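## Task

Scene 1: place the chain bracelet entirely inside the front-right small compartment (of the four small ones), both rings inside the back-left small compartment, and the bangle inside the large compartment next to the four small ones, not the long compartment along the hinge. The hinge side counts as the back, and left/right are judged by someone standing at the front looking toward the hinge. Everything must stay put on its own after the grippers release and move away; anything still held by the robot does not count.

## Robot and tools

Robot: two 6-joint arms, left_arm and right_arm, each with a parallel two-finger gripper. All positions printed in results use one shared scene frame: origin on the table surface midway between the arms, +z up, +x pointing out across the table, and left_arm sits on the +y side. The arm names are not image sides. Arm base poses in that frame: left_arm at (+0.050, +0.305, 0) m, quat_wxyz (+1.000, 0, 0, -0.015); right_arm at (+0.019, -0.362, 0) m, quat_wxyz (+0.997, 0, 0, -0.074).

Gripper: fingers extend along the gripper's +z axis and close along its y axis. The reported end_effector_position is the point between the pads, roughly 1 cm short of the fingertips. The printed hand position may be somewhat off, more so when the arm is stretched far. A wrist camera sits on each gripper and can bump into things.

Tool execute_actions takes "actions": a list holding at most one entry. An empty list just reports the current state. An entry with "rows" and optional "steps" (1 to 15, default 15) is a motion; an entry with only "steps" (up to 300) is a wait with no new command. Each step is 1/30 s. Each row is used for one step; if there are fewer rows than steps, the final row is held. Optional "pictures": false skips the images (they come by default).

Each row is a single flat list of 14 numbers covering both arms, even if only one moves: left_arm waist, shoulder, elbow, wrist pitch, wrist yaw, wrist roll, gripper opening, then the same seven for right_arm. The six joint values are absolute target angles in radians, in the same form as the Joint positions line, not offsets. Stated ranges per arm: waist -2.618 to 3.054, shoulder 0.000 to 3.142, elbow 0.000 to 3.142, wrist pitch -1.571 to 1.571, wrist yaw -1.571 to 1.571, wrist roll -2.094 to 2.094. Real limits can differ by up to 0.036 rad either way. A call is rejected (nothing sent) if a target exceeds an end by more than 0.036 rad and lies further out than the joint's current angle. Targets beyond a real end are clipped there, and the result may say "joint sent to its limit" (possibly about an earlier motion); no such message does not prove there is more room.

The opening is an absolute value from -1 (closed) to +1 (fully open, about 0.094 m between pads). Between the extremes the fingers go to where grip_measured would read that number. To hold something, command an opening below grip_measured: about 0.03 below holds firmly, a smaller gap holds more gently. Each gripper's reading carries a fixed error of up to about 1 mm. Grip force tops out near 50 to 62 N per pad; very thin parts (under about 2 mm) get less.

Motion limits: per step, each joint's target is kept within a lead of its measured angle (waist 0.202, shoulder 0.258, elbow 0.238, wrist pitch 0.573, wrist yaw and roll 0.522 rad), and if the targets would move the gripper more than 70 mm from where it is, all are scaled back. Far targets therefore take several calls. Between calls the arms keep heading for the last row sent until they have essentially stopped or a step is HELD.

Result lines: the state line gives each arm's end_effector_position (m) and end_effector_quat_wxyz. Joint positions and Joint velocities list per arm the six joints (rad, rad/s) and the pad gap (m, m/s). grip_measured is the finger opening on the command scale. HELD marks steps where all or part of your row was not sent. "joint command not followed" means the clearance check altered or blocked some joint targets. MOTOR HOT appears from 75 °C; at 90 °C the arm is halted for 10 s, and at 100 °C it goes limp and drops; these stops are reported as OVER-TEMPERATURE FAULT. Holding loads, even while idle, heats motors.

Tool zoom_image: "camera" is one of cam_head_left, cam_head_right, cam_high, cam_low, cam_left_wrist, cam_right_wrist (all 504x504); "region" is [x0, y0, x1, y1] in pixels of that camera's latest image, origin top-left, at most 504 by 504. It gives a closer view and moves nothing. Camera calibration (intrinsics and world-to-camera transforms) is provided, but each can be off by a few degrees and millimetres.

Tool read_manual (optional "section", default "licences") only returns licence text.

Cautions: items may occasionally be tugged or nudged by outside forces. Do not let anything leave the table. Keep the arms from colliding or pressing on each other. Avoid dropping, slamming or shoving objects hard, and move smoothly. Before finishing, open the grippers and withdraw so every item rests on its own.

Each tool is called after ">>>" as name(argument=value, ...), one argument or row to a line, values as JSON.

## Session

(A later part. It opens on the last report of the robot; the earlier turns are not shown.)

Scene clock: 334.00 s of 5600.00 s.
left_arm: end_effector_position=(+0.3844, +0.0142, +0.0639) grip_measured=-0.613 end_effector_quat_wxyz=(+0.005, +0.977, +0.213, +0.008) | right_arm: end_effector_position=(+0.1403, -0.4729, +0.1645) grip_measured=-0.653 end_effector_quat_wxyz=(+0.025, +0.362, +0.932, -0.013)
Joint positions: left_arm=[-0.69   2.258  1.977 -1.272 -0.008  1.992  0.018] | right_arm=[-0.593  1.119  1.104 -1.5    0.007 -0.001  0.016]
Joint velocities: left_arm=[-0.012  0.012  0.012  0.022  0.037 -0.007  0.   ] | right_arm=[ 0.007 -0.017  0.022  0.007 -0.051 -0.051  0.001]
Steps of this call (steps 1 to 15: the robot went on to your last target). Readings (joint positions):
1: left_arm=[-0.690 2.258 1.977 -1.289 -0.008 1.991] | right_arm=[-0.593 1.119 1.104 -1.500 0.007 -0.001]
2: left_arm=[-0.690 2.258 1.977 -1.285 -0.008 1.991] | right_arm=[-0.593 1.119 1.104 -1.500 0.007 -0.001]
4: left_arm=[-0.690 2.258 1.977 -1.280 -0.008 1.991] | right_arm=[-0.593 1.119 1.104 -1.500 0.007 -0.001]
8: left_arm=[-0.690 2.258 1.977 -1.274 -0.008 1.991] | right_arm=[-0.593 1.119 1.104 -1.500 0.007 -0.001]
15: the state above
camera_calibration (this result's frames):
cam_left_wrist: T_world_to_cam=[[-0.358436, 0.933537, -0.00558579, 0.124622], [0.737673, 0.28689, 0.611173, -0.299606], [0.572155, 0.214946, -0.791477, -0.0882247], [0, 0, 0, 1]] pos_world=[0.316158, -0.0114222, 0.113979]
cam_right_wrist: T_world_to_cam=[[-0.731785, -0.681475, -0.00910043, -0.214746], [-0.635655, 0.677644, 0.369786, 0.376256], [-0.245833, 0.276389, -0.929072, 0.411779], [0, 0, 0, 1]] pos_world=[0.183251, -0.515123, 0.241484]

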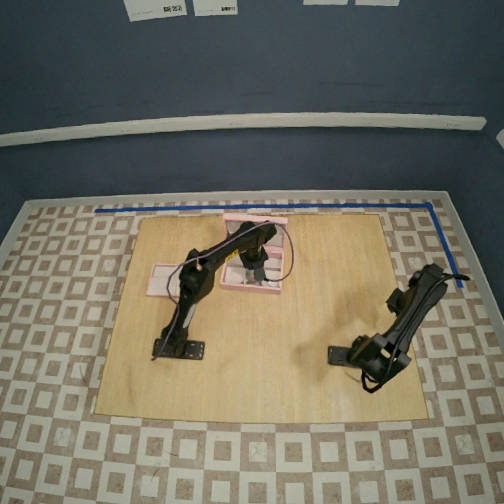

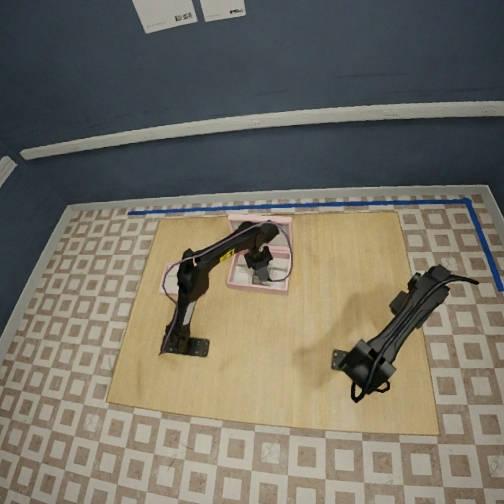

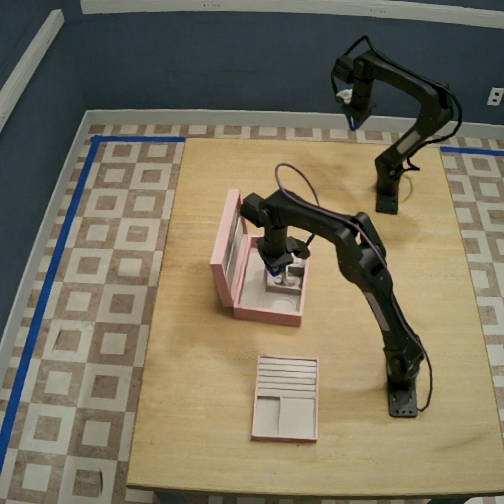

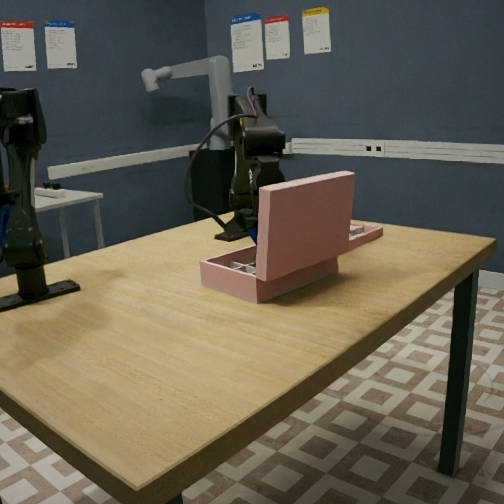

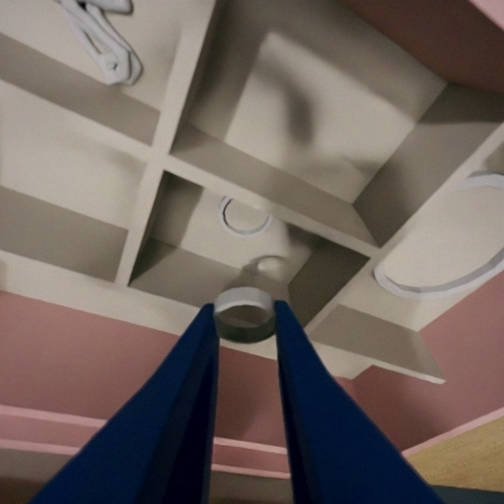

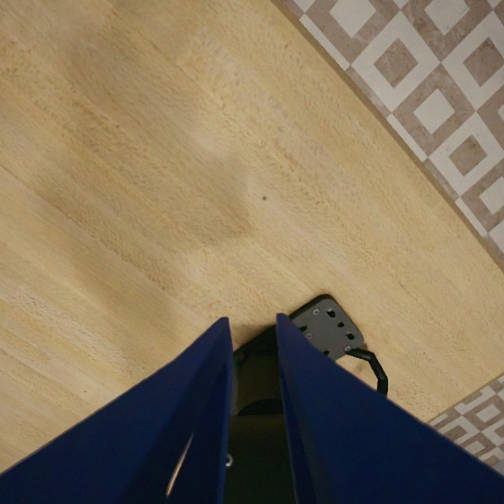

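>>> execute_actions(
  actions=[
    {"rows":[[-0.705,2.25,1.97,-1.29,0,2,-0.63,-0.6,1.1,1.1,-1.5,0,0,-0.65],[-0.705,2.25,1.955,-1.28,0,2,-0.63,-0.6,1.1,1.1,-1.5,0,0,-0.65],[-0.705,2.25,1.94,-1.26,0,2,-0.63,-0.6,1.1,1.1,-1.5,0,0,-0.65],[-0.705,2.25,1.925,-1.24,0,2,-0.63,-0.6,1.1,1.1,-1.5,0,0,-0.65],[-0.705,2.25,1.91,-1.22,0,2,-0.63,-0.6,1.1,1.1,-1.5,0,0,-0.65],[-0.705,2.25,1.895,-1.2,0,2,-0.63,-0.6,1.1,1.1,-1.5,0,0,-0.65],[-0.705,2.25,1.88,-1.185,0,2,-0.63,-0.6,1.1,1.1,-1.5,0,0,-0.65],[-0.705,2.25,1.865,-1.165,0,2,-0.63,-0.6,1.1,1.1,-1.5,0,0,-0.65]],"steps":15},
  ],
  pictures=false,
)

>>> execute_actions(
  actions=[
    {"steps":12},
  ],
)

Scene clock: 344.00 s of 5600.00 s.
left_arm: end_effector_position=(+0.3792, +0.0188, +0.0385) grip_measured=-0.613 end_effector_quat_wxyz=(-0.003, +0.977, +0.213, +0.003) | right_arm: end_effector_position=(+0.1403, -0.4729, +0.1645) grip_measured=-0.653 end_effector_quat_wxyz=(+0.025, +0.362, +0.932, -0.013)
Joint positions: left_arm=[-0.69   2.258  1.876 -1.189 -0.008  1.992  0.018] | right_arm=[-0.593  1.119  1.104 -1.5    0.007 -0.001  0.016]
Joint velocities: left_arm=[-0.002 -0.002 -0.017  0.081 -0.037  0.022  0.001] | right_arm=[-0.007 -0.007  0.012 -0.081  0.022 -0.007 -0.001]
Steps of this call (steps 1 to 15: the robot went on to your last target; steps 16 to 90: nothing new was sent; then 6.50 s passed at rest; steps 91 to 105: all 15 steps of this action). Readings (joint positions):
91: left_arm=[-0.690 2.258 1.977 -1.271 -0.008 1.992] | right_arm=[-0.593 1.119 1.104 -1.500 0.007 -0.001]
92: left_arm=[-0.690 2.258 1.977 -1.271 -0.008 1.992] | right_arm=[-0.593 1.119 1.104 -1.500 0.007 -0.001]
94: left_arm=[-0.690 2.258 1.967 -1.265 -0.008 1.992] | right_arm=[-0.593 1.119 1.104 -1.500 0.007 -0.001]
98: left_arm=[-0.690 2.258 1.909 -1.225 -0.008 1.992] | right_arm=[-0.593 1.119 1.104 -1.500 0.007 -0.001]
105: the state above

Scene clock: 344.40 s of 5600.00 s.
left_arm: end_effector_position=(+0.3815, +0.0167, +0.0385) grip_measured=-0.613 end_effector_quat_wxyz=(+0.002, +0.977, +0.213, +0.007) | right_arm: end_effector_position=(+0.1403, -0.4729, +0.1645) grip_measured=-0.653 end_effector_quat_wxyz=(+0.025, +0.362, +0.932, -0.013)
Joint positions: left_arm=[-0.69   2.258  1.876 -1.177 -0.008  1.992  0.018] | right_arm=[-0.593  1.119  1.104 -1.5    0.007 -0.001  0.016]
Joint velocities: left_arm=[-0.002 -0.002 -0.002 -0.022  0.007  0.022 -0.   ] | right_arm=[ 0.002  0.007 -0.012 -0.066  0.037  0.022 -0.   ]
Steps of this call (steps 1 to 12: the robot went on to your last target). Readings (joint positions):
1: left_arm=[-0.690 2.258 1.876 -1.186 -0.008 1.992] | right_arm=[-0.593 1.119 1.104 -1.500 0.007 -0.001]
2: left_arm=[-0.690 2.258 1.876 -1.184 -0.008 1.992] | right_arm=[-0.593 1.119 1.104 -1.500 0.007 -0.001]
4: left_arm=[-0.690 2.258 1.876 -1.181 -0.008 1.992] | right_arm=[-0.593 1.119 1.104 -1.500 0.007 -0.001]
8: left_arm=[-0.690 2.258 1.876 -1.178 -0.008 1.992] | right_arm=[-0.593 1.119 1.104 -1.500 0.007 -0.001]
12: the state above
camera_calibration (this result's frames):
cam_left_wrist: T_world_to_cam=[[-0.35845, 0.933549, -0.000179928, 0.120866], [0.740469, 0.284431, 0.608937, -0.283616], [0.568524, 0.21814, -0.793218, -0.105823], [0, 0, 0, 1]] pos_world=[0.313497, -0.00908114, 0.0887857]
cam_right_wrist: T_world_to_cam=[[-0.731785, -0.681475, -0.00910043, -0.214746], [-0.635655, 0.677644, 0.369786, 0.376256], [-0.245833, 0.276389, -0.929072, 0.411779], [0, 0, 0, 1]] pos_world=[0.183251, -0.515123, 0.241484]

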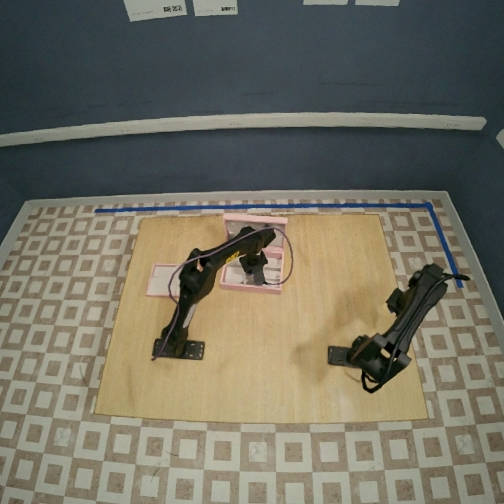

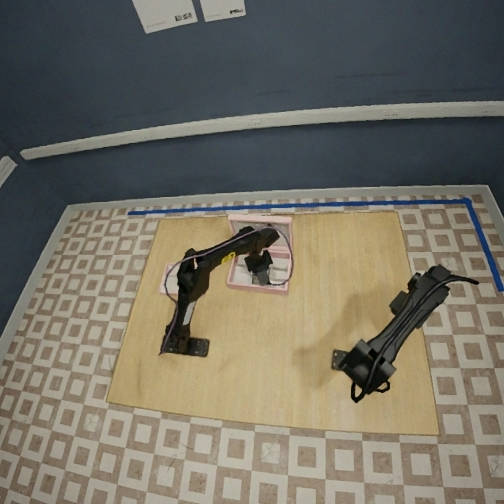

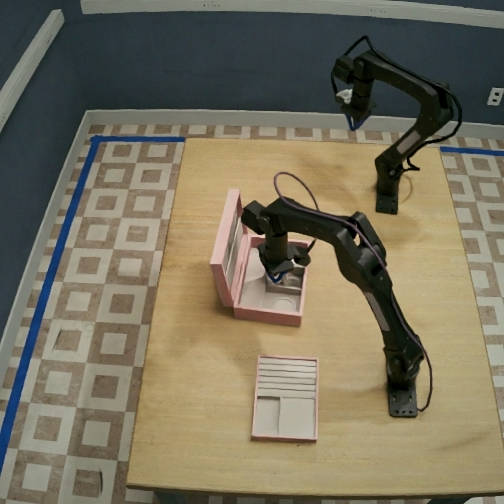

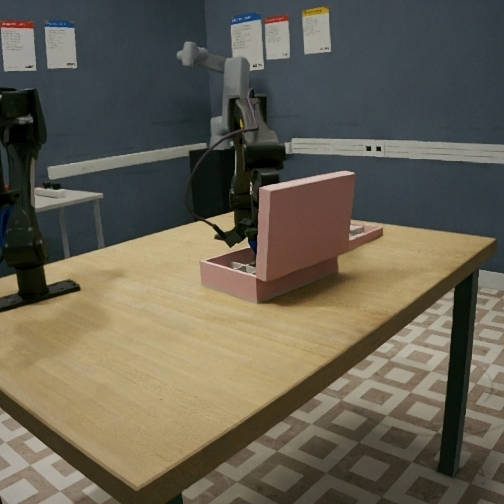

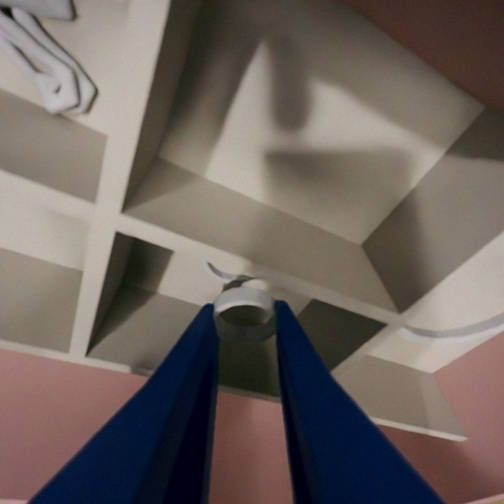

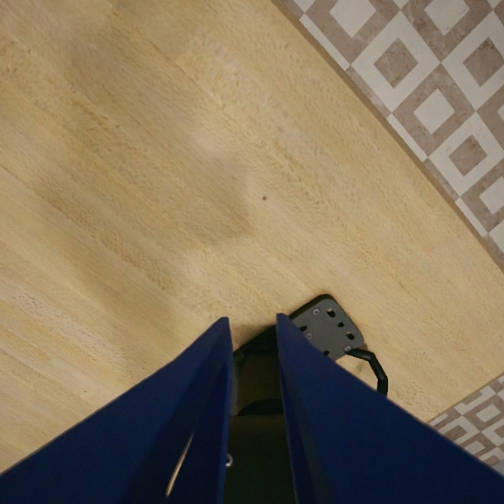

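>>> execute_actions(
  actions=[
    {"rows":[[-0.69,2.25,1.87,-1.18,0,2,-0.5,-0.6,1.1,1.1,-1.5,0,0,-0.65]],"steps":10},
  ],
  pictures=false,
)

>>> execute_actions(
  actions=[
    {"rows":[[-0.69,2.25,1.91,-1.23,0,2,-0.5,-0.6,1.1,1.1,-1.5,0,0,-0.65],[-0.69,2.25,1.95,-1.28,0,2,-0.5,-0.6,1.1,1.1,-1.5,0,0,-0.65],[-0.69,2.24,1.99,-1.33,0,2,-0.5,-0.6,1.1,1.1,-1.5,0,0,-0.65],[-0.69,2.24,2.03,-1.38,0,2,-0.5,-0.6,1.1,1.1,-1.5,0,0,-0.65],[-0.69,2.23,2.07,-1.43,0,2,-0.5,-0.6,1.1,1.1,-1.5,0,0,-0.65],[-0.69,2.22,2.11,-1.48,0,2,-0.5,-0.6,1.1,1.1,-1.5,0,0,-0.65],[-0.69,2.2,2.15,-1.53,0,2,-0.5,-0.6,1.1,1.1,-1.5,0,0,-0.65],[-0.69,2.15,2.15,-1.55,0,2,-0.5,-0.6,1.1,1.1,-1.5,0,0,-0.65],[-0.69,2.1,2.12,-1.55,0,2,-0.5,-0.6,1.1,1.1,-1.5,0,0,-0.65],[-0.69,2.05,2.08,-1.55,0,2,-0.5,-0.6,1.1,1.1,-1.5,0,0,-0.65],[-0.69,2.0,2.04,-1.55,0,2,-0.5,-0.6,1.1,1.1,-1.5,0,0,-0.65]],"steps":15},
  ],
)

>>> execute_actions(
  actions=[
    {"rows":[[-0.6,1.3,1.35,-1.55,0,1.5,-0.5,-0.6,1.1,1.1,-1.5,0,0,-0.65]],"steps":15},
  ],
  pictures=false,
)

>>> execute_actions(
  actions=[
    {"rows":[[0.3,1.0,1.1,-1.5,0,0.5,-0.5,-0.6,1.1,1.1,-1.5,0,0,-0.65]],"steps":15},
  ],
)

>>> zoom_image(
  camera="cam_head_left",
  region=[210, 230, 300, 310],
)

Scene clock: 355.73 s of 5600.00 s.
left_arm: end_effector_position=(+0.3816, +0.0167, +0.0385) grip_measured=-0.502 end_effector_quat_wxyz=(+0.003, +0.977, +0.213, +0.007) | right_arm: end_effector_position=(+0.1403, -0.4729, +0.1645) grip_measured=-0.653 end_effector_quat_wxyz=(+0.025, +0.362, +0.932, -0.013)
Joint positions: left_arm=[-0.69   2.258  1.876 -1.176 -0.008  1.992  0.023] | right_arm=[-0.593  1.119  1.104 -1.5    0.007 -0.001  0.016]
Joint velocities: left_arm=[ 0.002  0.002 -0.012 -0.081  0.007  0.022 -0.001] | right_arm=[-0.002 -0.007  0.012  0.037 -0.007 -0.037 -0.001]
Steps of this call (steps 1 to 30: the robot went on to your last target; steps 31 to 90: nothing new was sent; then 8.00 s passed at rest; steps 91 to 100: all 10 steps of this action). Readings (joint positions):
91: left_arm=[-0.690 2.258 1.876 -1.176 -0.008 1.992] | right_arm=[-0.593 1.119 1.104 -1.500 0.007 -0.001]
92: left_arm=[-0.690 2.258 1.876 -1.176 -0.008 1.992] | right_arm=[-0.593 1.119 1.104 -1.500 0.007 -0.001]
94: left_arm=[-0.690 2.258 1.876 -1.176 -0.008 1.992] | right_arm=[-0.593 1.119 1.104 -1.500 0.007 -0.001]
98: left_arm=[-0.690 2.258 1.876 -1.176 -0.008 1.992] | right_arm=[-0.593 1.119 1.104 -1.500 0.007 -0.001]
100: the state above

Scene clock: 356.23 s of 5600.00 s.
left_arm: end_effector_position=(+0.3575, +0.0379, +0.1889) grip_measured=-0.502 end_effector_quat_wxyz=(+0.059, +0.974, +0.212, +0.048) | right_arm: end_effector_position=(+0.1403, -0.4729, +0.1645) grip_measured=-0.653 end_effector_quat_wxyz=(+0.025, +0.362, +0.932, -0.013)
Joint positions: left_arm=[-0.69   2.     2.066 -1.485 -0.008  1.992  0.023] | right_arm=[-0.593  1.119  1.104 -1.5    0.007 -0.001  0.016]
Joint velocities: left_arm=[-0.012 -0.711  0.007 -0.359 -0.022  0.007  0.   ] | right_arm=[ 0.007 -0.017  0.002  0.037 -0.022 -0.037  0.   ]
Steps of this call (steps 1 to 15: all 15 steps of this action). Readings (joint positions):
1: left_arm=[-0.690 2.258 1.876 -1.179 -0.008 1.992] | right_arm=[-0.593 1.119 1.104 -1.500 0.007 -0.001]
2: left_arm=[-0.690 2.259 1.884 -1.193 -0.008 1.992] | right_arm=[-0.593 1.119 1.104 -1.500 0.007 -0.001]
4: left_arm=[-0.690 2.263 1.929 -1.247 -0.008 1.992] | right_arm=[-0.593 1.119 1.104 -1.500 0.007 -0.001]
8: left_arm=[-0.690 2.249 2.078 -1.373 -0.008 1.992] | right_arm=[-0.593 1.119 1.104 -1.500 0.007 -0.001]
15: the state above
camera_calibration (this result's frames):
cam_left_wrist: T_world_to_cam=[[-0.351569, 0.927948, -0.123742, 0.113603], [0.674063, 0.342644, 0.654396, -0.350479], [0.649645, 0.146656, -0.745958, -0.0126455], [0, 0, 0, 1]] pos_world=[0.284399, 0.0165268, 0.233976]
cam_right_wrist: T_world_to_cam=[[-0.731785, -0.681475, -0.00910043, -0.214746], [-0.635655, 0.677644, 0.369786, 0.376256], [-0.245833, 0.276389, -0.929072, 0.411779], [0, 0, 0, 1]] pos_world=[0.183251, -0.515123, 0.241484]

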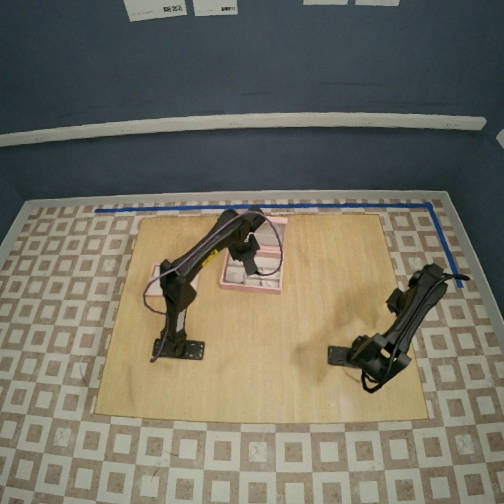

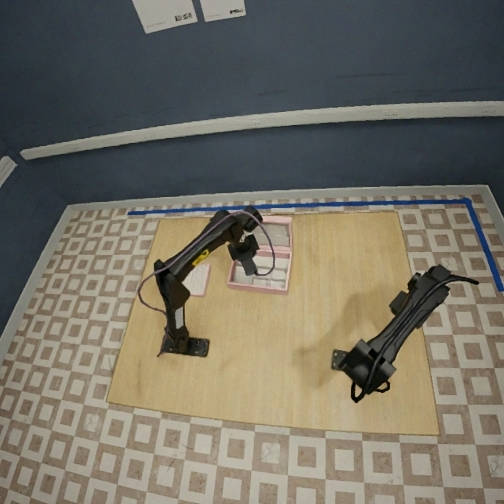

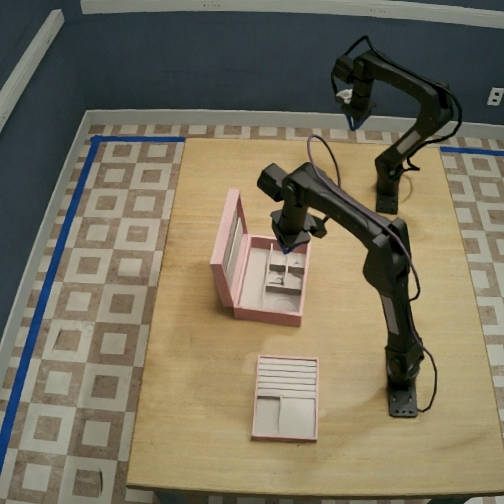

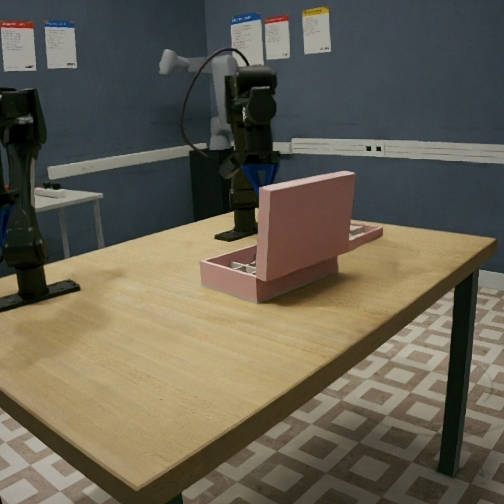

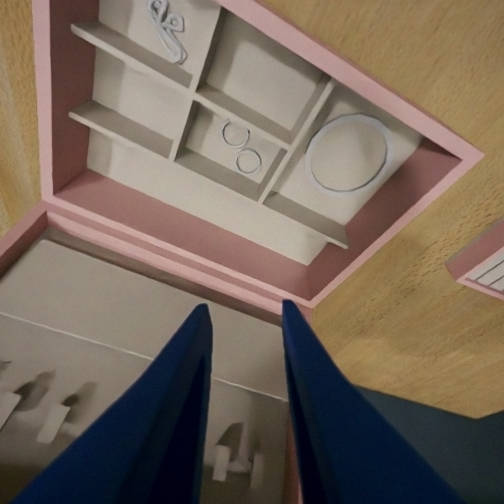

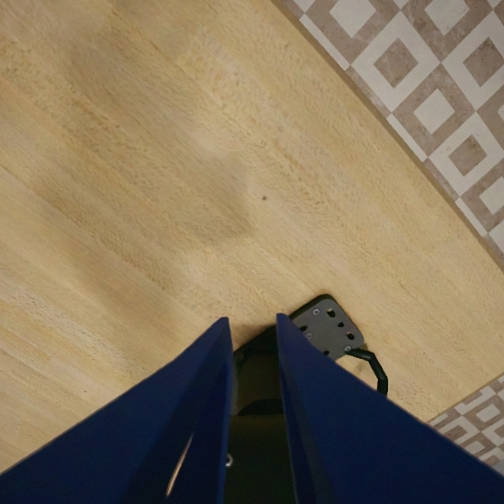

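Scene clock: 356.73 s of 5600.00 s.
left_arm: end_effector_position=(+0.2183, +0.1847, +0.2056) grip_measured=-0.502 end_effector_quat_wxyz=(+0.042, +0.882, +0.469, +0.024) | right_arm: end_effector_position=(+0.1403, -0.4729, +0.1645) grip_measured=-0.653 end_effector_quat_wxyz=(+0.025, +0.362, +0.932, -0.013)
Joint positions: left_arm=[-0.601  1.283  1.371 -1.563 -0.007  1.532  0.023] | right_arm=[-0.593  1.119  1.104 -1.5    0.007 -0.001  0.016]
Joint velocities: left_arm=[-0.007  0.076 -0.095 -0.037 -0.037 -0.139 -0.   ] | right_arm=[ 0.002 -0.002  0.012 -0.037 -0.007 -0.037 -0.   ]
Steps of this call (steps 1 to 15: all 15 steps of this action). Readings (joint positions):
1: left_arm=[-0.684 1.951 2.025 -1.469 -0.005 1.925] | right_arm=[-0.593 1.119 1.104 -1.500 0.007 -0.001]
2: left_arm=[-0.673 1.889 1.954 -1.464 -0.002 1.856] | right_arm=[-0.593 1.119 1.104 -1.500 0.007 -0.001]
4: left_arm=[-0.638 1.752 1.809 -1.474 -0.003 1.750] | right_arm=[-0.593 1.119 1.104 -1.500 0.007 -0.001]
8: left_arm=[-0.601 1.436 1.508 -1.492 -0.007 1.616] | right_arm=[-0.593 1.119 1.104 -1.500 0.007 -0.001]
15: the state above

Scene clock: 357.23 s of 5600.00 s.
left_arm: end_effector_position=(+0.2013, +0.3481, +0.1819) grip_measured=-0.502 end_effector_quat_wxyz=(+0.075, +0.153, +0.985, +0.038) | right_arm: end_effector_position=(+0.1403, -0.4729, +0.1645) grip_measured=-0.653 end_effector_quat_wxyz=(+0.025, +0.362, +0.932, -0.013)
Joint positions: left_arm=[ 0.288  1.006  1.11  -1.507 -0.009  0.566  0.023] | right_arm=[-0.593  1.119  1.104 -1.5    0.007 -0.001  0.016]
Joint velocities: left_arm=[ 0.037 -0.002  0.007  0.037 -0.051 -0.388  0.001] | right_arm=[-0.002 -0.012 -0.027 -0.022 -0.007 -0.051  0.001]
Steps of this call (steps 1 to 15: all 15 steps of this action). Readings (joint positions):
1: left_arm=[-0.570 1.251 1.325 -1.524 0.008 1.445] | right_arm=[-0.593 1.119 1.104 -1.500 0.007 -0.001]
2: left_arm=[-0.502 1.189 1.243 -1.486 0.010 1.345] | right_arm=[-0.593 1.119 1.104 -1.500 0.007 -0.001]
4: left_arm=[-0.343 1.071 1.132 -1.501 0.001 1.145] | right_arm=[-0.593 1.119 1.104 -1.500 0.007 -0.001]
8: left_arm=[-0.037 1.006 1.110 -1.516 -0.002 0.788] | right_arm=[-0.593 1.119 1.104 -1.500 0.007 -0.001]
15: the state above
camera_calibration (this result's frames):
cam_left_wrist: T_world_to_cam=[[-0.353611, -0.930078, -0.0995663, 0.412819], [-0.832643, 0.264478, 0.486578, 0.0140952], [-0.426222, 0.254962, -0.867945, 0.239123], [0, 0, 0, 1]] pos_world=[0.259633, 0.319259, 0.24179]
cam_right_wrist: T_world_to_cam=[[-0.731785, -0.681475, -0.00910043, -0.214746], [-0.635655, 0.677644, 0.369786, 0.376256], [-0.245833, 0.276389, -0.929072, 0.411779], [0, 0, 0, 1]] pos_world=[0.183251, -0.515123, 0.241484]

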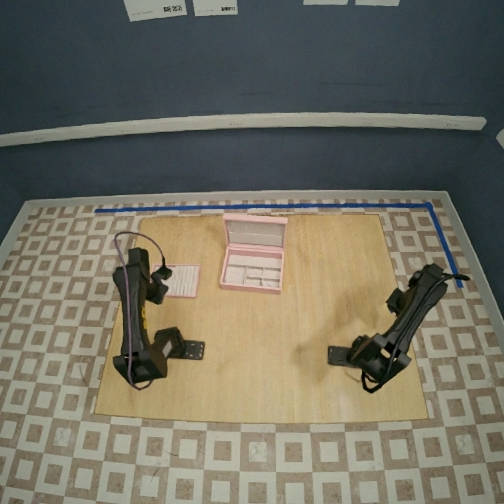

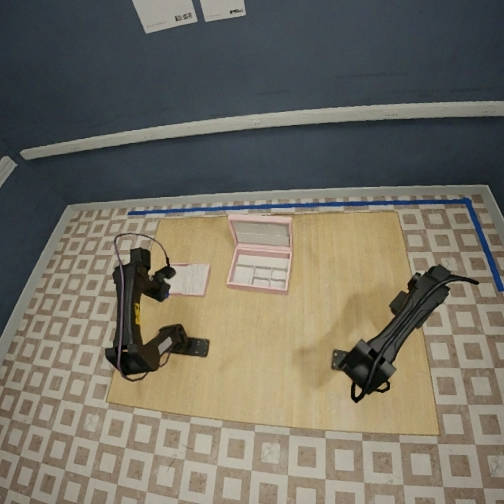

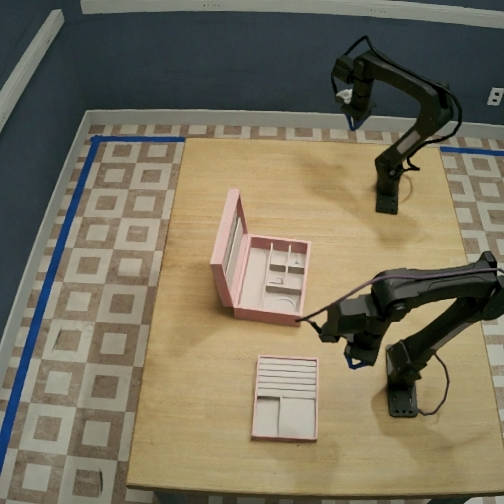

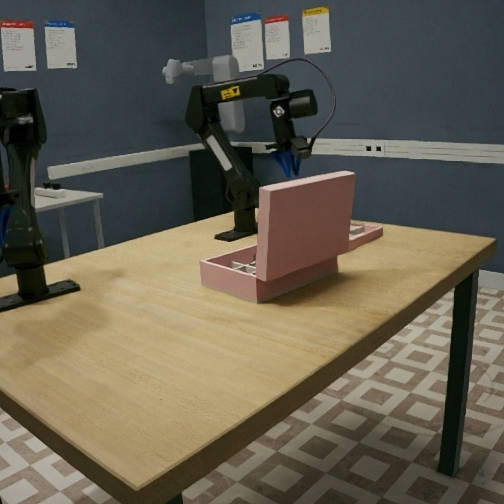

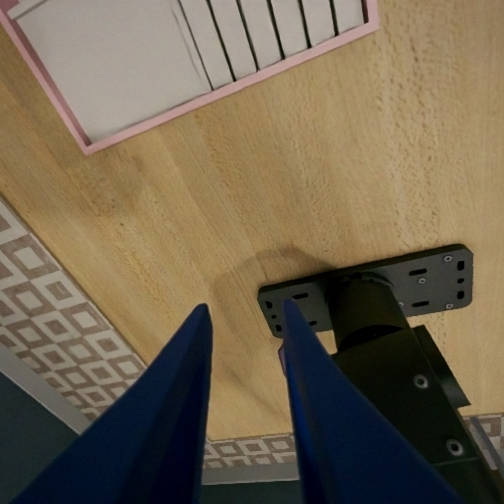

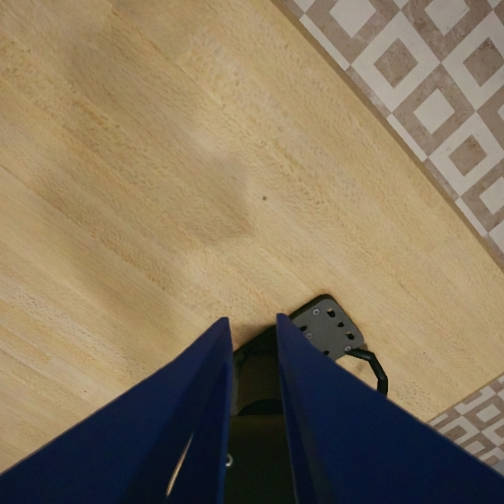

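Region (210, 230, 300, 310) of cam_head_left's 504x504 image, scaled by 5.600, with more detail than that image has.

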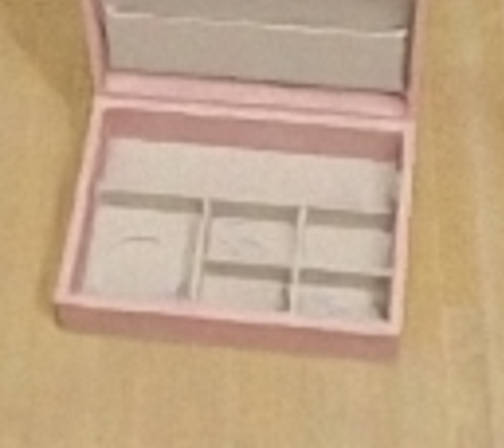

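>>> finished_scene(
  scene=1,
)

The scene is finished: the task was done.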